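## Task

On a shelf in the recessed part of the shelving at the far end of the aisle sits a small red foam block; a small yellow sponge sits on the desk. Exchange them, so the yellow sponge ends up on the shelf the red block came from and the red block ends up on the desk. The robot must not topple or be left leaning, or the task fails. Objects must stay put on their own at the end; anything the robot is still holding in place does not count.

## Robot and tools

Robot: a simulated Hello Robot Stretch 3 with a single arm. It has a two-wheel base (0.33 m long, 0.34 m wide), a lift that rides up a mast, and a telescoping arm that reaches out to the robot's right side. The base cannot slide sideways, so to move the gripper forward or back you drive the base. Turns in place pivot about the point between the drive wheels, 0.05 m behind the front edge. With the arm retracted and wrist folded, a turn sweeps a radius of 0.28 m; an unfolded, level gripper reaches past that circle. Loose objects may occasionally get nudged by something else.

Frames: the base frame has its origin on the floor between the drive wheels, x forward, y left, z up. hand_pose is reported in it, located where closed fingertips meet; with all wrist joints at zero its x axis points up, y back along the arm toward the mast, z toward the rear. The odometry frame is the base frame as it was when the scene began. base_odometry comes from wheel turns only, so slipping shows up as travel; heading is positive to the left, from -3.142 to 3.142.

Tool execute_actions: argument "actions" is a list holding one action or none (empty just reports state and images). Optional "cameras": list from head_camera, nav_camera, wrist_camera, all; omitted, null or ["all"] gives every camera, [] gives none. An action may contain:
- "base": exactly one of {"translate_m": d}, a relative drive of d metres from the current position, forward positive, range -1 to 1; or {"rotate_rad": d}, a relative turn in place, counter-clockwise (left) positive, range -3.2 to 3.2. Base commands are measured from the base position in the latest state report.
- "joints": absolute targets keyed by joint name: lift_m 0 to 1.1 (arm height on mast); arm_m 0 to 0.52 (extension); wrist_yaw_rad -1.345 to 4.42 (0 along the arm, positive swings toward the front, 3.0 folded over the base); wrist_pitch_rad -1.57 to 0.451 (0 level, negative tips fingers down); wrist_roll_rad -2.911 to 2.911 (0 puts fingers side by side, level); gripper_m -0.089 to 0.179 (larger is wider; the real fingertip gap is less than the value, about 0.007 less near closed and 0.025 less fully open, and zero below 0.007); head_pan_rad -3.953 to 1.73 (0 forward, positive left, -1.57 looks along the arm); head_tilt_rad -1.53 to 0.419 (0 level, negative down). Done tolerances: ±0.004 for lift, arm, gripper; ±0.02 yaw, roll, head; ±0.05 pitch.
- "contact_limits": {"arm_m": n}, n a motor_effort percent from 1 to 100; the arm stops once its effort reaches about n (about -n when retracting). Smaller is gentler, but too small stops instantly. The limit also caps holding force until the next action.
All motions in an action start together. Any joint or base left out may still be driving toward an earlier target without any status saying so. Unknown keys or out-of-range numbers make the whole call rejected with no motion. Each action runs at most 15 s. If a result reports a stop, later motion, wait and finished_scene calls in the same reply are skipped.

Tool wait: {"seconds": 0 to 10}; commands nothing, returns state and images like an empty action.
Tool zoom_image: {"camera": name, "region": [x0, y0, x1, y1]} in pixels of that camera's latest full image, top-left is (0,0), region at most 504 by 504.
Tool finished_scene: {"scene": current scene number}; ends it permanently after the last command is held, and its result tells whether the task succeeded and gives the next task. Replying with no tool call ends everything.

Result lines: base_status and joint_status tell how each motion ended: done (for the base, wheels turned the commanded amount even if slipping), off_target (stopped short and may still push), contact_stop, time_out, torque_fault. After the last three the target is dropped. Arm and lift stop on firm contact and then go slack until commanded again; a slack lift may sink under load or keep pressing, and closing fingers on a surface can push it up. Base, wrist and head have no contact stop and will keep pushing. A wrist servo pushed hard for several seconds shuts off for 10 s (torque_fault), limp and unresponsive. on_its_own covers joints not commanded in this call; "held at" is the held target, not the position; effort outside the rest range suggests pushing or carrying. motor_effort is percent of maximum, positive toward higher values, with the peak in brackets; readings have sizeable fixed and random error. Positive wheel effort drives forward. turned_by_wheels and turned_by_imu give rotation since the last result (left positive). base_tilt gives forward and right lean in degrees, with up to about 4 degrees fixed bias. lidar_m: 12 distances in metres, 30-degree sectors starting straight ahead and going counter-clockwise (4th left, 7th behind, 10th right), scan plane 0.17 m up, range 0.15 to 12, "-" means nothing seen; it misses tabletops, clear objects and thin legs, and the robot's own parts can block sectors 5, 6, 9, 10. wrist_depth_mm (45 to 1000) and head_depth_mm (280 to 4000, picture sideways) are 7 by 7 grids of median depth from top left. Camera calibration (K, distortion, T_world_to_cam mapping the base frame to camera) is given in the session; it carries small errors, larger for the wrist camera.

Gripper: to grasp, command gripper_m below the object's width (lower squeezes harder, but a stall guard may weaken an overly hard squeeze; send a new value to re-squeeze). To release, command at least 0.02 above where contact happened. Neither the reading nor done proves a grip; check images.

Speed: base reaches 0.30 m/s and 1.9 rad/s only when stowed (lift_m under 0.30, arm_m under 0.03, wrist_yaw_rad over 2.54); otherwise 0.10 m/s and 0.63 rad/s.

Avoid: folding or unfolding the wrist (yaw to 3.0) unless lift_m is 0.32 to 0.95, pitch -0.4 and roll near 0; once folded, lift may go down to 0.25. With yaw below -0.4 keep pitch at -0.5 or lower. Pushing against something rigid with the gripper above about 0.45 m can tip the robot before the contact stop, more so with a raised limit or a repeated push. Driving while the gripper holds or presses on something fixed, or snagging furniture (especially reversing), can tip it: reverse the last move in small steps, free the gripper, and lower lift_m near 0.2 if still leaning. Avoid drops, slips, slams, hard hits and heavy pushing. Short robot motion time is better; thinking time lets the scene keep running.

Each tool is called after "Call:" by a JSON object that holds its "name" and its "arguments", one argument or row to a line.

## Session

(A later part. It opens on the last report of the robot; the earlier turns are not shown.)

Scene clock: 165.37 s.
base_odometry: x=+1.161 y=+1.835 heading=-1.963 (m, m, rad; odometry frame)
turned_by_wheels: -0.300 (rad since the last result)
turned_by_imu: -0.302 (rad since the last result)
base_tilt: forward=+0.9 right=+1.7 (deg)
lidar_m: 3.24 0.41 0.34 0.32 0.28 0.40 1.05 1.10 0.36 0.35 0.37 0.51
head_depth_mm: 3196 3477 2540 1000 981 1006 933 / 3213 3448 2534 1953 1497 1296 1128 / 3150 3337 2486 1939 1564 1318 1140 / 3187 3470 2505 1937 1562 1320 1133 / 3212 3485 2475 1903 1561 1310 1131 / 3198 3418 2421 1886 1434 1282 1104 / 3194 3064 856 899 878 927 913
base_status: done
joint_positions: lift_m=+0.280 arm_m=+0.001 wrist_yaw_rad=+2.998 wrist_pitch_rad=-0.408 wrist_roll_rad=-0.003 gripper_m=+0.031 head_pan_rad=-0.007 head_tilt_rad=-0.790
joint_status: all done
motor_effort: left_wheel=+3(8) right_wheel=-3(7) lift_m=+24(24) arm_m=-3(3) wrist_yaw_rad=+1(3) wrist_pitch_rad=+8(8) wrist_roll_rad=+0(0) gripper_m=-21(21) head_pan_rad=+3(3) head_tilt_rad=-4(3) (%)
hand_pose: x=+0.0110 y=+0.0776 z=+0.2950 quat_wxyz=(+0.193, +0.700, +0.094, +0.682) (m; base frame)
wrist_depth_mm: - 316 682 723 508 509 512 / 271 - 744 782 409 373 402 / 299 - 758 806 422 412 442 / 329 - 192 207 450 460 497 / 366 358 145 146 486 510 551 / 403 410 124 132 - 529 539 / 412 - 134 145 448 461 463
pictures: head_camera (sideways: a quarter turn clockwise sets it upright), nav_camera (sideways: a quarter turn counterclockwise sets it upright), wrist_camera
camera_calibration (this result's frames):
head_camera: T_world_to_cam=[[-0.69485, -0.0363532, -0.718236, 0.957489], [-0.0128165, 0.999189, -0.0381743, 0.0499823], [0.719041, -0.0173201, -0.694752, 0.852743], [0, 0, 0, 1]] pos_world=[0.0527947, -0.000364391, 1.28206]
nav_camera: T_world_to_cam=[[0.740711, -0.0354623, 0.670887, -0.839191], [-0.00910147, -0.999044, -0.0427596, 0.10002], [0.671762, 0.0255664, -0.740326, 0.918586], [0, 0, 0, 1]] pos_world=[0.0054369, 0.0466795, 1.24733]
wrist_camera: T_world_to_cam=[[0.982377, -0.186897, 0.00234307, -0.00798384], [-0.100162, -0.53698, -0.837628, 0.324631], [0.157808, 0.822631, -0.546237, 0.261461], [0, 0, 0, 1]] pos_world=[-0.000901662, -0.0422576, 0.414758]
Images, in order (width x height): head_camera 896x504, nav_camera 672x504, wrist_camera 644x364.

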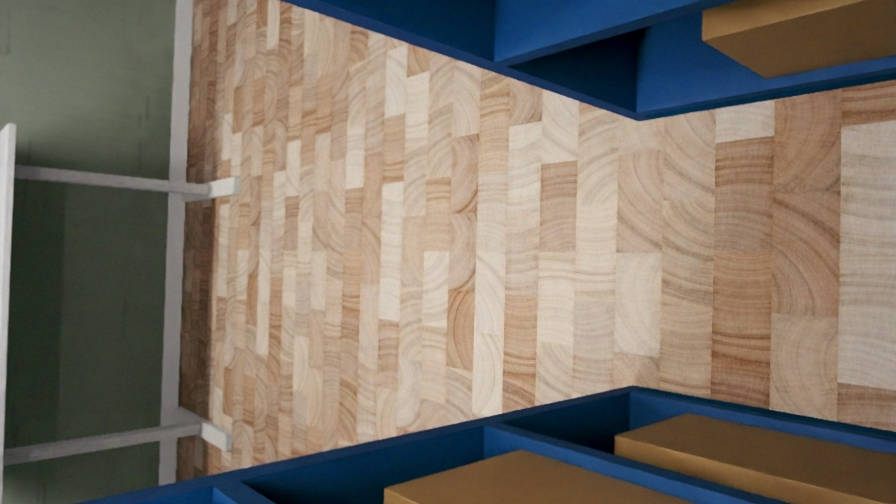

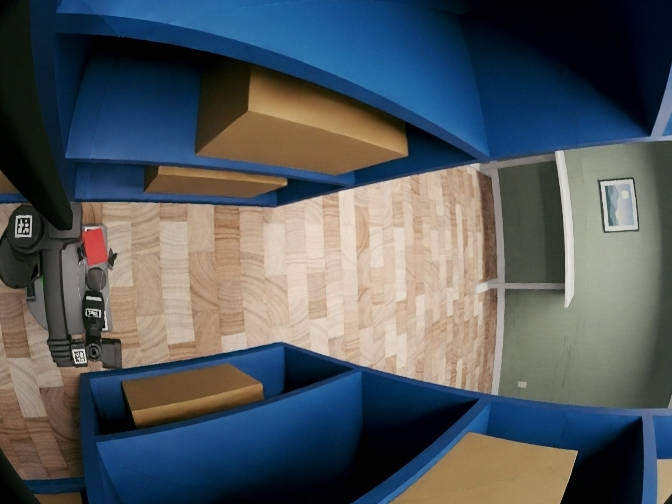

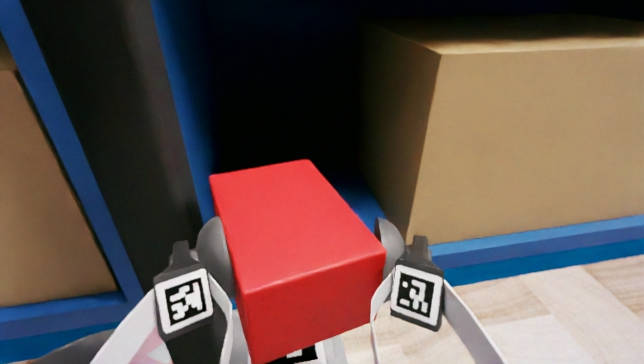

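Call:
{"name": "execute_actions", "arguments": {
  "actions": [
    {"base":{"translate_m":1.0}}
  ],
  "cameras": []
}}

Call:
{"name": "execute_actions", "arguments": {
  "actions": [
    {"base":{"translate_m":1.0}}
  ],
  "cameras": []
}}

Call:
{"name": "execute_actions", "arguments": {
  "actions": [
    {"base":{"translate_m":0.18},"joints":{"lift_m":0.6}}
  ],
  "cameras": []
}}

Call:
{"name": "execute_actions", "arguments": {
  "actions": [
    {"base":{"rotate_rad":1.6},"joints":{"lift_m":0.9,"wrist_yaw_rad":1.5}}
  ],
  "cameras": []
}}

Call:
{"name": "execute_actions", "arguments": {
  "actions": [
    {"joints":{"lift_m":1.0}}
  ],
  "cameras": []
}}

Call:
{"name": "execute_actions", "arguments": {
  "actions": [
    {"joints":{"wrist_yaw_rad":0,"arm_m":0.27,"head_pan_rad":-1.4}}
  ]
}}

Scene clock: 175.63 s.
base_odometry: x=+0.779 y=+0.911 heading=-1.962 (m, m, rad; odometry frame)
turned_by_wheels: +0.000 (rad since the last result)
turned_by_imu: +0.007 (rad since the last result)
base_tilt: forward=+0.7 right=+1.9 (deg)
lidar_m: 2.26 2.40 1.91 1.85 0.34 0.48 1.11 0.63 0.39 0.78 1.97 2.69
head_depth_mm: 2302 2636 2548 1953 1604 1325 1149 / 2183 2591 2484 1923 1581 1321 1141 / 2201 2573 2448 1940 1568 1327 1138 / 2174 2656 2477 1920 1554 1305 1141 / 2210 2653 2454 1905 1554 1316 1130 / 2338 2628 2417 1905 1548 1310 1129 / 2334 2613 2367 1893 1534 1305 1121
base_status: done
joint_positions: lift_m=+0.280 arm_m=+0.001 wrist_yaw_rad=+2.999 wrist_pitch_rad=-0.408 wrist_roll_rad=-0.003 gripper_m=+0.031 head_pan_rad=-0.007 head_tilt_rad=-0.791
joint_status: not commanded
motor_effort: left_wheel=+2(11) right_wheel=-2(4) lift_m=+23(23) arm_m=-2(3) wrist_yaw_rad=+1(2) wrist_pitch_rad=+8(8) wrist_roll_rad=+0(0) gripper_m=-21(21) head_pan_rad=+3(3) head_tilt_rad=-4(4) (%)
hand_pose: x=+0.0109 y=+0.0776 z=+0.2950 quat_wxyz=(+0.193, +0.700, +0.094, +0.682) (m; base frame)
wrist_depth_mm: - - - - - - - / 315 - - - - - - / 326 - - - - - - / 334 - 193 206 814 808 801 / 363 426 145 146 668 646 648 / 413 433 124 132 - 533 535 / 426 - 134 146 450 463 459
pictures: none
No camera images: the call's "cameras" was empty. Leave "cameras" out to get every camera's image.

Scene clock: 180.73 s.
base_odometry: x=+0.397 y=-0.014 heading=-1.962 (m, m, rad; odometry frame)
turned_by_wheels: +0.000 (rad since the last result)
turned_by_imu: +0.007 (rad since the last result)
base_tilt: forward=+0.6 right=+1.7 (deg)
lidar_m: 1.28 1.52 1.90 1.82 1.92 1.25 1.24 1.25 1.98 1.90 1.98 1.28
head_depth_mm: 1368 991 1893 1938 1576 1326 1147 / 1366 973 1773 1808 1535 1327 1140 / 1372 1031 1899 1924 1572 1325 1134 / 1377 1023 1879 1910 1560 1323 1137 / 1367 1010 1904 1915 1564 1306 1131 / 1362 998 1916 1884 1546 1304 1129 / 1359 982 1917 1878 1537 1298 1118
base_status: done
joint_positions: lift_m=+0.280 arm_m=+0.001 wrist_yaw_rad=+2.999 wrist_pitch_rad=-0.408 wrist_roll_rad=-0.003 gripper_m=+0.031 head_pan_rad=-0.007 head_tilt_rad=-0.791
joint_status: not commanded
motor_effort: left_wheel=+0(10) right_wheel=-1(4) lift_m=+24(23) arm_m=-3(3) wrist_yaw_rad=+1(2) wrist_pitch_rad=+8(8) wrist_roll_rad=+0(0) gripper_m=-21(22) head_pan_rad=+3(3) head_tilt_rad=-3(3) (%)
hand_pose: x=+0.0108 y=+0.0776 z=+0.2950 quat_wxyz=(+0.192, +0.700, +0.094, +0.682) (m; base frame)
wrist_depth_mm: - - - - - - - / - - - - - - - / - - - - - - - / 799 - 193 206 802 814 804 / 632 624 146 146 667 643 647 / 535 531 124 132 - 537 539 / 469 - 134 145 447 458 463
pictures: none
No camera images: the call's "cameras" was empty. Leave "cameras" out to get every camera's image.

Scene clock: 184.47 s.
base_odometry: x=+0.329 y=-0.180 heading=-1.962 (m, m, rad; odometry frame)
turned_by_wheels: +0.000 (rad since the last result)
turned_by_imu: +0.001 (rad since the last result)
base_tilt: forward=+0.7 right=+1.7 (deg)
lidar_m: 1.50 1.37 1.88 1.83 1.92 1.43 1.41 1.44 1.97 1.90 1.97 1.11
head_depth_mm: 1242 926 1695 1882 1574 1323 1149 / 1239 916 1242 1760 1528 1323 1147 / 1243 911 1686 1846 1568 1311 1140 / 1249 897 1682 1858 1553 1314 1139 / 1250 890 1677 1873 1554 1311 1133 / 1241 883 1698 1872 1532 1303 1127 / 1235 873 1709 1883 1530 1292 1122
base_status: done
joint_positions: lift_m=+0.600 arm_m=+0.001 wrist_yaw_rad=+2.999 wrist_pitch_rad=-0.408 wrist_roll_rad=-0.003 gripper_m=+0.031 head_pan_rad=-0.007 head_tilt_rad=-0.791
joint_status: all done
motor_effort: left_wheel=+1(10) right_wheel=-1(4) lift_m=+30(30) arm_m=-3(2) wrist_yaw_rad=+1(1) wrist_pitch_rad=+8(8) wrist_roll_rad=+0(0) gripper_m=-21(21) head_pan_rad=+4(3) head_tilt_rad=-4(3) (%)
hand_pose: x=+0.0108 y=+0.0776 z=+0.6147 quat_wxyz=(+0.193, +0.699, +0.094, +0.682) (m; base frame)
wrist_depth_mm: - - - - - - - / - - - - - - - / - - - - - - - / - - 193 205 - - - / - - 145 146 - - - / 942 952 124 132 - 965 953 / 810 810 136 154 793 822 822
pictures: none
No camera images: the call's "cameras" was empty. Leave "cameras" out to get every camera's image.

Scene clock: 188.03 s.
base_odometry: x=+0.329 y=-0.180 heading=-0.363 (m, m, rad; odometry frame)
turned_by_wheels: +1.600 (rad since the last result)
turned_by_imu: +1.612 (rad since the last result)
base_tilt: forward=+0.8 right=+1.7 (deg)
lidar_m: 1.82 1.93 1.42 1.41 1.45 1.96 1.90 1.99 1.10 1.50 1.37 1.88
head_depth_mm: 1515 1744 2041 1943 1570 361 1117 / 1536 1764 2048 1931 1577 1286 1147 / 1544 1754 2066 1925 1578 1320 1139 / 1549 1772 2049 1915 1552 1323 1135 / 1560 1792 2053 1897 1553 1299 1133 / 1589 1807 2112 1917 1542 1312 1121 / 1598 1850 2154 1873 1536 1296 1126
base_status: done
joint_positions: lift_m=+0.900 arm_m=+0.001 wrist_yaw_rad=+1.502 wrist_pitch_rad=-0.409 wrist_roll_rad=-0.003 gripper_m=+0.031 head_pan_rad=-0.007 head_tilt_rad=-0.791
joint_status: all done
motor_effort: left_wheel=-3(6) right_wheel=+3(6) lift_m=+29(30) arm_m=-2(3) wrist_yaw_rad=-2(4) wrist_pitch_rad=+8(9) wrist_roll_rad=+0(0) gripper_m=-21(21) head_pan_rad=+3(4) head_tilt_rad=-5(4) (%)
hand_pose: x=+0.2037 y=-0.1614 z=+0.9146 quat_wxyz=(+0.605, +0.577, -0.407, +0.368) (m; base frame)
wrist_depth_mm: - - - - - - 774 / - - - - - - - / - - - - - - - / - - 194 206 - - - / - - 151 146 - - - / - - 124 132 - - - / - - - 154 - - -
pictures: none
No camera images: the call's "cameras" was empty. Leave "cameras" out to get every camera's image.

Scene clock: 189.77 s.
base_odometry: x=+0.329 y=-0.180 heading=-0.363 (m, m, rad; odometry frame)
turned_by_wheels: +0.000 (rad since the last result)
turned_by_imu: +0.000 (rad since the last result)
base_tilt: forward=+0.9 right=+1.8 (deg)
lidar_m: 1.83 1.93 1.43 1.42 1.45 1.95 1.90 2.00 1.11 1.50 1.37 1.88
head_depth_mm: 1531 1741 2065 1939 327 1291 1145 / 1539 1754 2027 1931 1573 1319 1138 / 1539 1771 2058 1899 1566 1305 1141 / 1555 1788 2065 1906 1566 1309 1129 / 1566 1800 2074 1904 1540 1310 1130 / 1584 1830 2113 1908 1537 1302 1131 / 1592 1835 2137 1885 1541 1296 1123
base_status: not commanded
joint_positions: lift_m=+1.000 arm_m=+0.001 wrist_yaw_rad=+1.502 wrist_pitch_rad=-0.409 wrist_roll_rad=-0.003 gripper_m=+0.031 head_pan_rad=-0.007 head_tilt_rad=-0.791
joint_status: all done
motor_effort: left_wheel=-3(3) right_wheel=+3(2) lift_m=+28(31) arm_m=-2(3) wrist_yaw_rad=-3(2) wrist_pitch_rad=+8(8) wrist_roll_rad=+0(0) gripper_m=-21(21) head_pan_rad=+3(4) head_tilt_rad=-4(4) (%)
hand_pose: x=+0.2037 y=-0.1614 z=+1.0146 quat_wxyz=(+0.605, +0.577, -0.407, +0.368) (m; base frame)
wrist_depth_mm: - - - - - - - / - - - - - - 784 / - - - - - - - / - - 194 207 - - - / - - 152 146 - - - / - - 124 132 - - - / - - - 154 - - -
pictures: none
No camera images: the call's "cameras" was empty. Leave "cameras" out to get every camera's image.

Scene clock: 192.97 s.
base_odometry: x=+0.329 y=-0.180 heading=-0.363 (m, m, rad; odometry frame)
turned_by_wheels: +0.000 (rad since the last result)
turned_by_imu: +0.000 (rad since the last result)
base_tilt: forward=+0.6 right=+1.8 (deg)
lidar_m: 1.82 1.94 1.42 1.41 1.46 1.96 1.90 1.99 1.11 1.50 1.37 1.87
head_depth_mm: 1187 - 1623 1789 1513 1335 1148 / 1237 912 1695 1820 1570 1328 1142 / 1263 910 1679 1863 1571 1318 1132 / 1281 900 1714 1897 1553 1306 1137 / 1302 887 1809 1907 1554 1319 1124 / 1323 881 1874 1885 1550 1302 1129 / 1337 923 1909 1776 1531 1304 1121
base_status: not commanded
joint_positions: lift_m=+1.000 arm_m=+0.270 wrist_yaw_rad=+0.001 wrist_pitch_rad=-0.409 wrist_roll_rad=-0.003 gripper_m=+0.031 head_pan_rad=-1.393 head_tilt_rad=-0.791
joint_status: all done
motor_effort: left_wheel=-2(3) right_wheel=+3(3) lift_m=+29(29) arm_m=+5(6) wrist_yaw_rad=-1(3) wrist_pitch_rad=+8(9) wrist_roll_rad=+0(0) gripper_m=-21(21) head_pan_rad=-4(45) head_tilt_rad=-5(3) (%)
hand_pose: x=-0.0213 y=-0.6402 z=+1.0146 quat_wxyz=(+0.694, +0.144, -0.691, -0.143) (m; base frame)
wrist_depth_mm: 948 924 952 935 937 947 951 / 673 678 685 685 694 698 - / 462 464 463 466 469 466 469 / 350 349 194 206 351 356 356 / 281 281 152 146 295 286 284 / - - 124 132 - - - / - - - 154 - - -
pictures: head_camera (sideways: a quarter turn clockwise sets it upright), nav_camera (sideways: a quarter turn counterclockwise sets it upright), wrist_camera
camera_calibration (this result's frames):
head_camera: T_world_to_cam=[[-0.163512, 0.677087, -0.717507, 0.953299], [0.979823, 0.19619, -0.0381535, 0.0439], [0.114934, -0.709269, -0.695505, 0.857408], [0, 0, 0, 1]] pos_world=[0.014316, -0.0459465, 1.28201]
nav_camera: T_world_to_cam=[[0.101335, -0.735312, 0.670111, -0.834279], [-0.983722, -0.174535, -0.0427574, 0.105962], [0.148398, -0.65487, -0.741029, 0.922693], [0, 0, 0, 1]] pos_world=[0.0518532, 0.00928317, 1.24733]
wrist_camera: T_world_to_cam=[[-0.999047, 0.0435781, 0.00236257, -0.00676575], [0.0218457, 0.546219, -0.837357, 1.23453], [-0.037781, -0.836508, -0.546651, 0.184182], [0, 0, 0, 1]] pos_world=[-0.0267698, -0.519957, 1.13444]
Images, in order (width x height): head_camera 896x504, nav_camera 672x504, wrist_camera 644x364.

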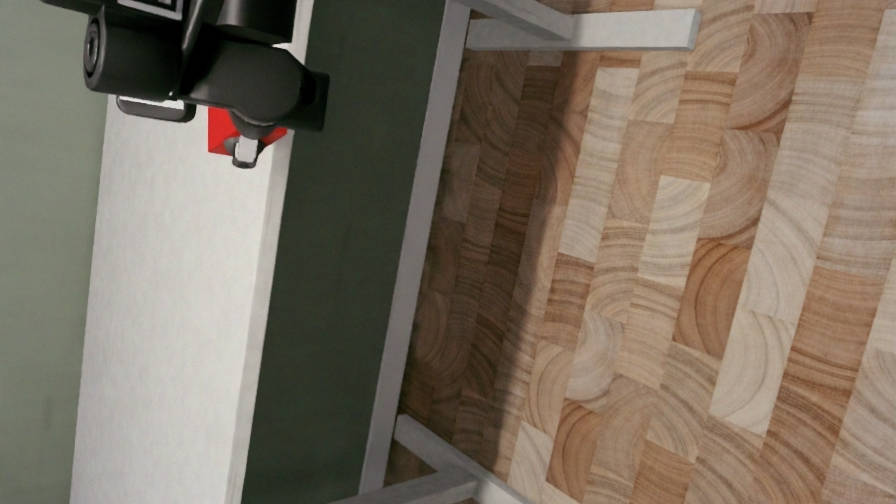

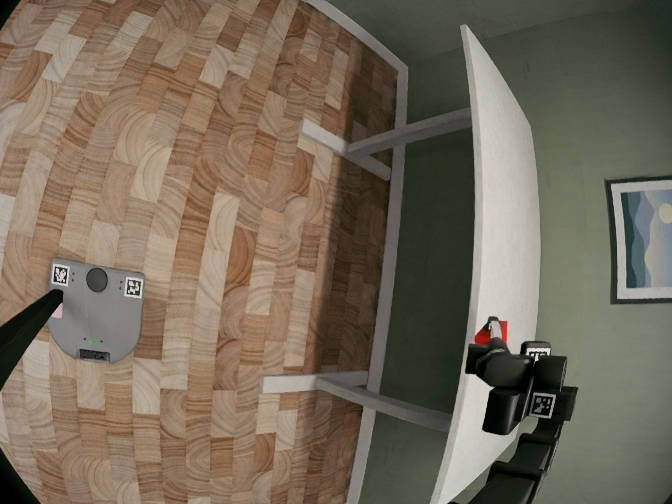

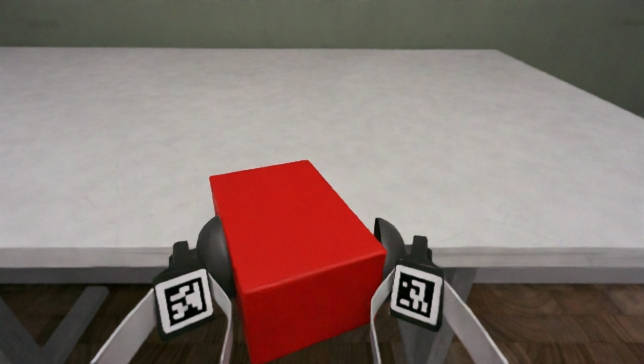

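Edge is at y≈-0.72.

Call:
{"name": "execute_actions", "arguments": {
  "actions": [
    {"joints":{"arm_m":0.5}}
  ],
  "cameras": []
}}

Call:
{"name": "execute_actions", "arguments": {
  "actions": [
    {"joints":{"lift_m":0.958}}
  ],
  "cameras": []
}}

Call:
{"name": "execute_actions", "arguments": {
  "actions": [
    {"joints":{"gripper_m":0.13}}
  ],
  "cameras": []
}}

Call:
{"name": "execute_actions", "arguments": {
  "actions": [
    {"joints":{"arm_m":0.36}}
  ],
  "cameras": ["wrist_camera"]
}}

Call:
{"name": "finished_scene", "arguments": {
  "scene": 1
}}

Scene clock: 200.63 s.
base_odometry: x=+0.329 y=-0.180 heading=-0.363 (m, m, rad; odometry frame)
turned_by_wheels: +0.000 (rad since the last result)
turned_by_imu: +0.000 (rad since the last result)
base_tilt: forward=+0.7 right=+1.8 (deg)
lidar_m: 1.82 1.94 1.42 1.41 1.45 1.95 1.90 2.00 1.10 1.50 1.37 1.88
head_depth_mm: - 872 1577 1803 1524 1323 1147 / 1224 822 1627 1841 1569 1332 1144 / 1254 909 1675 1862 1563 1318 1149 / 1280 897 1743 1905 1561 1310 1137 / 1299 889 1791 1890 1563 1315 1135 / 1326 881 1874 1889 1536 1307 1127 / 1336 922 1906 1771 1539 1300 1122
base_status: not commanded
joint_positions: lift_m=+1.000 arm_m=+0.500 wrist_yaw_rad=+0.001 wrist_pitch_rad=-0.409 wrist_roll_rad=-0.003 gripper_m=+0.031 head_pan_rad=-1.393 head_tilt_rad=-0.791
joint_status: all done
motor_effort: left_wheel=-3(3) right_wheel=+3(3) lift_m=+28(29) arm_m=+5(7) wrist_yaw_rad=+0(2) wrist_pitch_rad=+8(8) wrist_roll_rad=+0(0) gripper_m=-21(21) head_pan_rad=-3(4) head_tilt_rad=-3(4) (%)
hand_pose: x=-0.0213 y=-0.8702 z=+1.0146 quat_wxyz=(+0.694, +0.144, -0.691, -0.143) (m; base frame)
wrist_depth_mm: 710 713 707 714 714 709 716 / 661 676 689 685 694 692 769 / 458 462 465 464 465 465 471 / 348 350 194 207 351 353 358 / 280 280 151 146 294 284 284 / 235 235 124 132 - 236 237 / 202 199 191 154 198 203 205
pictures: none
No camera images: the call's "cameras" was empty. Leave "cameras" out to get every camera's image.

Scene clock: 201.83 s.
base_odometry: x=+0.329 y=-0.180 heading=-0.363 (m, m, rad; odometry frame)
turned_by_wheels: +0.000 (rad since the last result)
turned_by_imu: +0.000 (rad since the last result)
base_tilt: forward=+0.7 right=+2.0 (deg)
lidar_m: 1.83 1.93 1.42 1.42 1.45 1.96 1.90 2.00 1.11 1.50 1.37 1.87
head_depth_mm: 1191 823 1574 1784 1520 1321 1139 / 1227 896 1611 1831 1566 1324 1136 / 1264 905 1671 1859 1559 1322 1149 / 1277 895 1743 1885 1553 1311 1133 / 1293 889 1795 1908 1560 1304 1127 / 1330 879 1864 1892 1538 1312 1121 / 1342 923 1912 1758 1521 1289 1115
base_status: not commanded
joint_positions: lift_m=+0.958 arm_m=+0.500 wrist_yaw_rad=+0.001 wrist_pitch_rad=-0.409 wrist_roll_rad=-0.003 gripper_m=+0.031 head_pan_rad=-1.393 head_tilt_rad=-0.791
joint_status: all done
motor_effort: left_wheel=-3(3) right_wheel=+3(3) lift_m=+23(27) arm_m=+6(5) wrist_yaw_rad=-1(1) wrist_pitch_rad=+8(8) wrist_roll_rad=+0(0) gripper_m=-21(21) head_pan_rad=-4(4) head_tilt_rad=-4(3) (%)
hand_pose: x=-0.0213 y=-0.8702 z=+0.9729 quat_wxyz=(+0.694, +0.144, -0.691, -0.143) (m; base frame)
wrist_depth_mm: 709 711 721 710 715 717 712 / 520 525 523 528 532 536 535 / 354 356 357 358 361 363 365 / 269 270 193 207 273 274 275 / 216 218 151 146 228 220 220 / 182 183 124 132 - 183 184 / 157 154 149 149 155 158 158
pictures: none
No camera images: the call's "cameras" was empty. Leave "cameras" out to get every camera's image.

Scene clock: 203.33 s.
base_odometry: x=+0.329 y=-0.180 heading=-0.363 (m, m, rad; odometry frame)
turned_by_wheels: +0.000 (rad since the last result)
turned_by_imu: +0.000 (rad since the last result)
base_tilt: forward=+0.8 right=+1.7 (deg)
lidar_m: 1.83 1.94 1.42 1.41 1.45 1.95 1.90 2.00 1.11 1.50 1.37 1.88
head_depth_mm: 1188 824 1572 1777 1525 1331 1148 / 1219 822 1625 1824 1571 1327 1144 / 1254 909 1679 1866 1557 1321 1143 / 1272 898 1747 1921 1552 1320 1133 / 1298 887 1805 1891 1544 1307 1133 / 1329 880 1861 1872 1542 1307 1124 / 1335 920 1893 1767 1539 1299 1121
base_status: not commanded
joint_positions: lift_m=+0.958 arm_m=+0.500 wrist_yaw_rad=+0.001 wrist_pitch_rad=-0.409 wrist_roll_rad=-0.003 gripper_m=+0.130 head_pan_rad=-1.393 head_tilt_rad=-0.791
joint_status: all done
motor_effort: left_wheel=-2(3) right_wheel=+3(3) lift_m=+23(23) arm_m=+5(5) wrist_yaw_rad=-2(1) wrist_pitch_rad=+8(8) wrist_roll_rad=+0(0) gripper_m=+0(94) head_pan_rad=-3(4) head_tilt_rad=-3(4) (%)
hand_pose: x=-0.0213 y=-0.8702 z=+0.9729 quat_wxyz=(+0.694, +0.144, -0.691, -0.143) (m; base frame)
wrist_depth_mm: 711 710 714 718 714 711 720 / 521 527 528 529 532 534 544 / 357 357 359 359 362 363 365 / 269 270 196 248 272 274 275 / 218 227 163 151 219 220 220 / 182 - 171 136 178 187 184 / - 152 153 150 157 154 158
pictures: none
No camera images: the call's "cameras" was empty. Leave "cameras" out to get every camera's image.

Scene clock: 205.63 s.
base_odometry: x=+0.329 y=-0.180 heading=-0.363 (m, m, rad; odometry frame)
turned_by_wheels: +0.000 (rad since the last result)
turned_by_imu: +0.000 (rad since the last result)
base_tilt: forward=+0.7 right=+1.7 (deg)
lidar_m: 1.83 1.93 1.42 1.42 1.45 1.96 1.91 2.00 1.11 1.51 1.38 1.87
head_depth_mm: 1197 - 1610 1787 1520 1326 1143 / 1228 972 1693 1825 1578 1317 1140 / 1255 912 1670 1876 1560 1309 1148 / 1274 899 1746 1918 1553 1316 1132 / 1297 886 1808 1904 1554 1315 1130 / 1332 879 1876 1895 1542 1299 1127 / 1341 920 1913 1759 1522 1302 1127
base_status: not commanded
joint_positions: lift_m=+0.958 arm_m=+0.360 wrist_yaw_rad=+0.001 wrist_pitch_rad=-0.409 wrist_roll_rad=-0.003 gripper_m=+0.130 head_pan_rad=-1.393 head_tilt_rad=-0.791
joint_status: all done
motor_effort: left_wheel=-3(3) right_wheel=+3(3) lift_m=+23(24) arm_m=-4(4) wrist_yaw_rad=+0(2) wrist_pitch_rad=+8(8) wrist_roll_rad=+0(0) gripper_m=+1(0) head_pan_rad=-3(4) head_tilt_rad=-4(3) (%)
hand_pose: x=-0.0213 y=-0.7308 z=+0.9729 quat_wxyz=(+0.694, +0.144, -0.691, -0.143) (m; base frame)
wrist_depth_mm: 837 837 836 841 830 831 857 / 522 525 532 533 538 540 539 / 356 358 337 266 363 365 365 / 271 271 272 261 273 276 276 / 218 228 218 220 220 221 221 / 183 - 183 184 184 188 185 / - - 182 183 184 - 185
pictures: wrist_camera
camera_calibration (this result's frames):
wrist_camera: T_world_to_cam=[[-0.999039, 0.0437635, 0.00236221, -0.0026249], [0.0219474, 0.546215, -0.837357, 1.24907], [-0.037936, -0.836501, -0.546651, 0.0855867], [0, 0, 0, 1]] pos_world=[-0.0267894, -0.610553, 1.09271]
Images, in order (width x height): wrist_camera 644x364.

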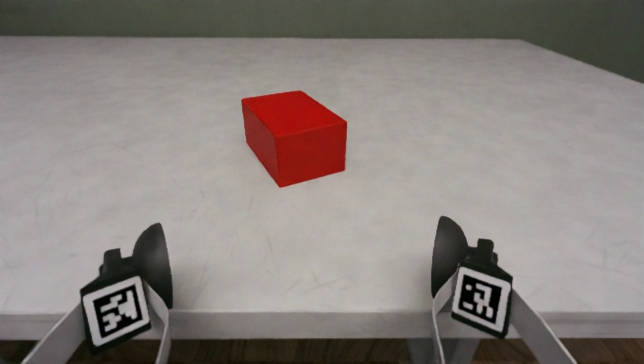

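The scene is finished: the task was done.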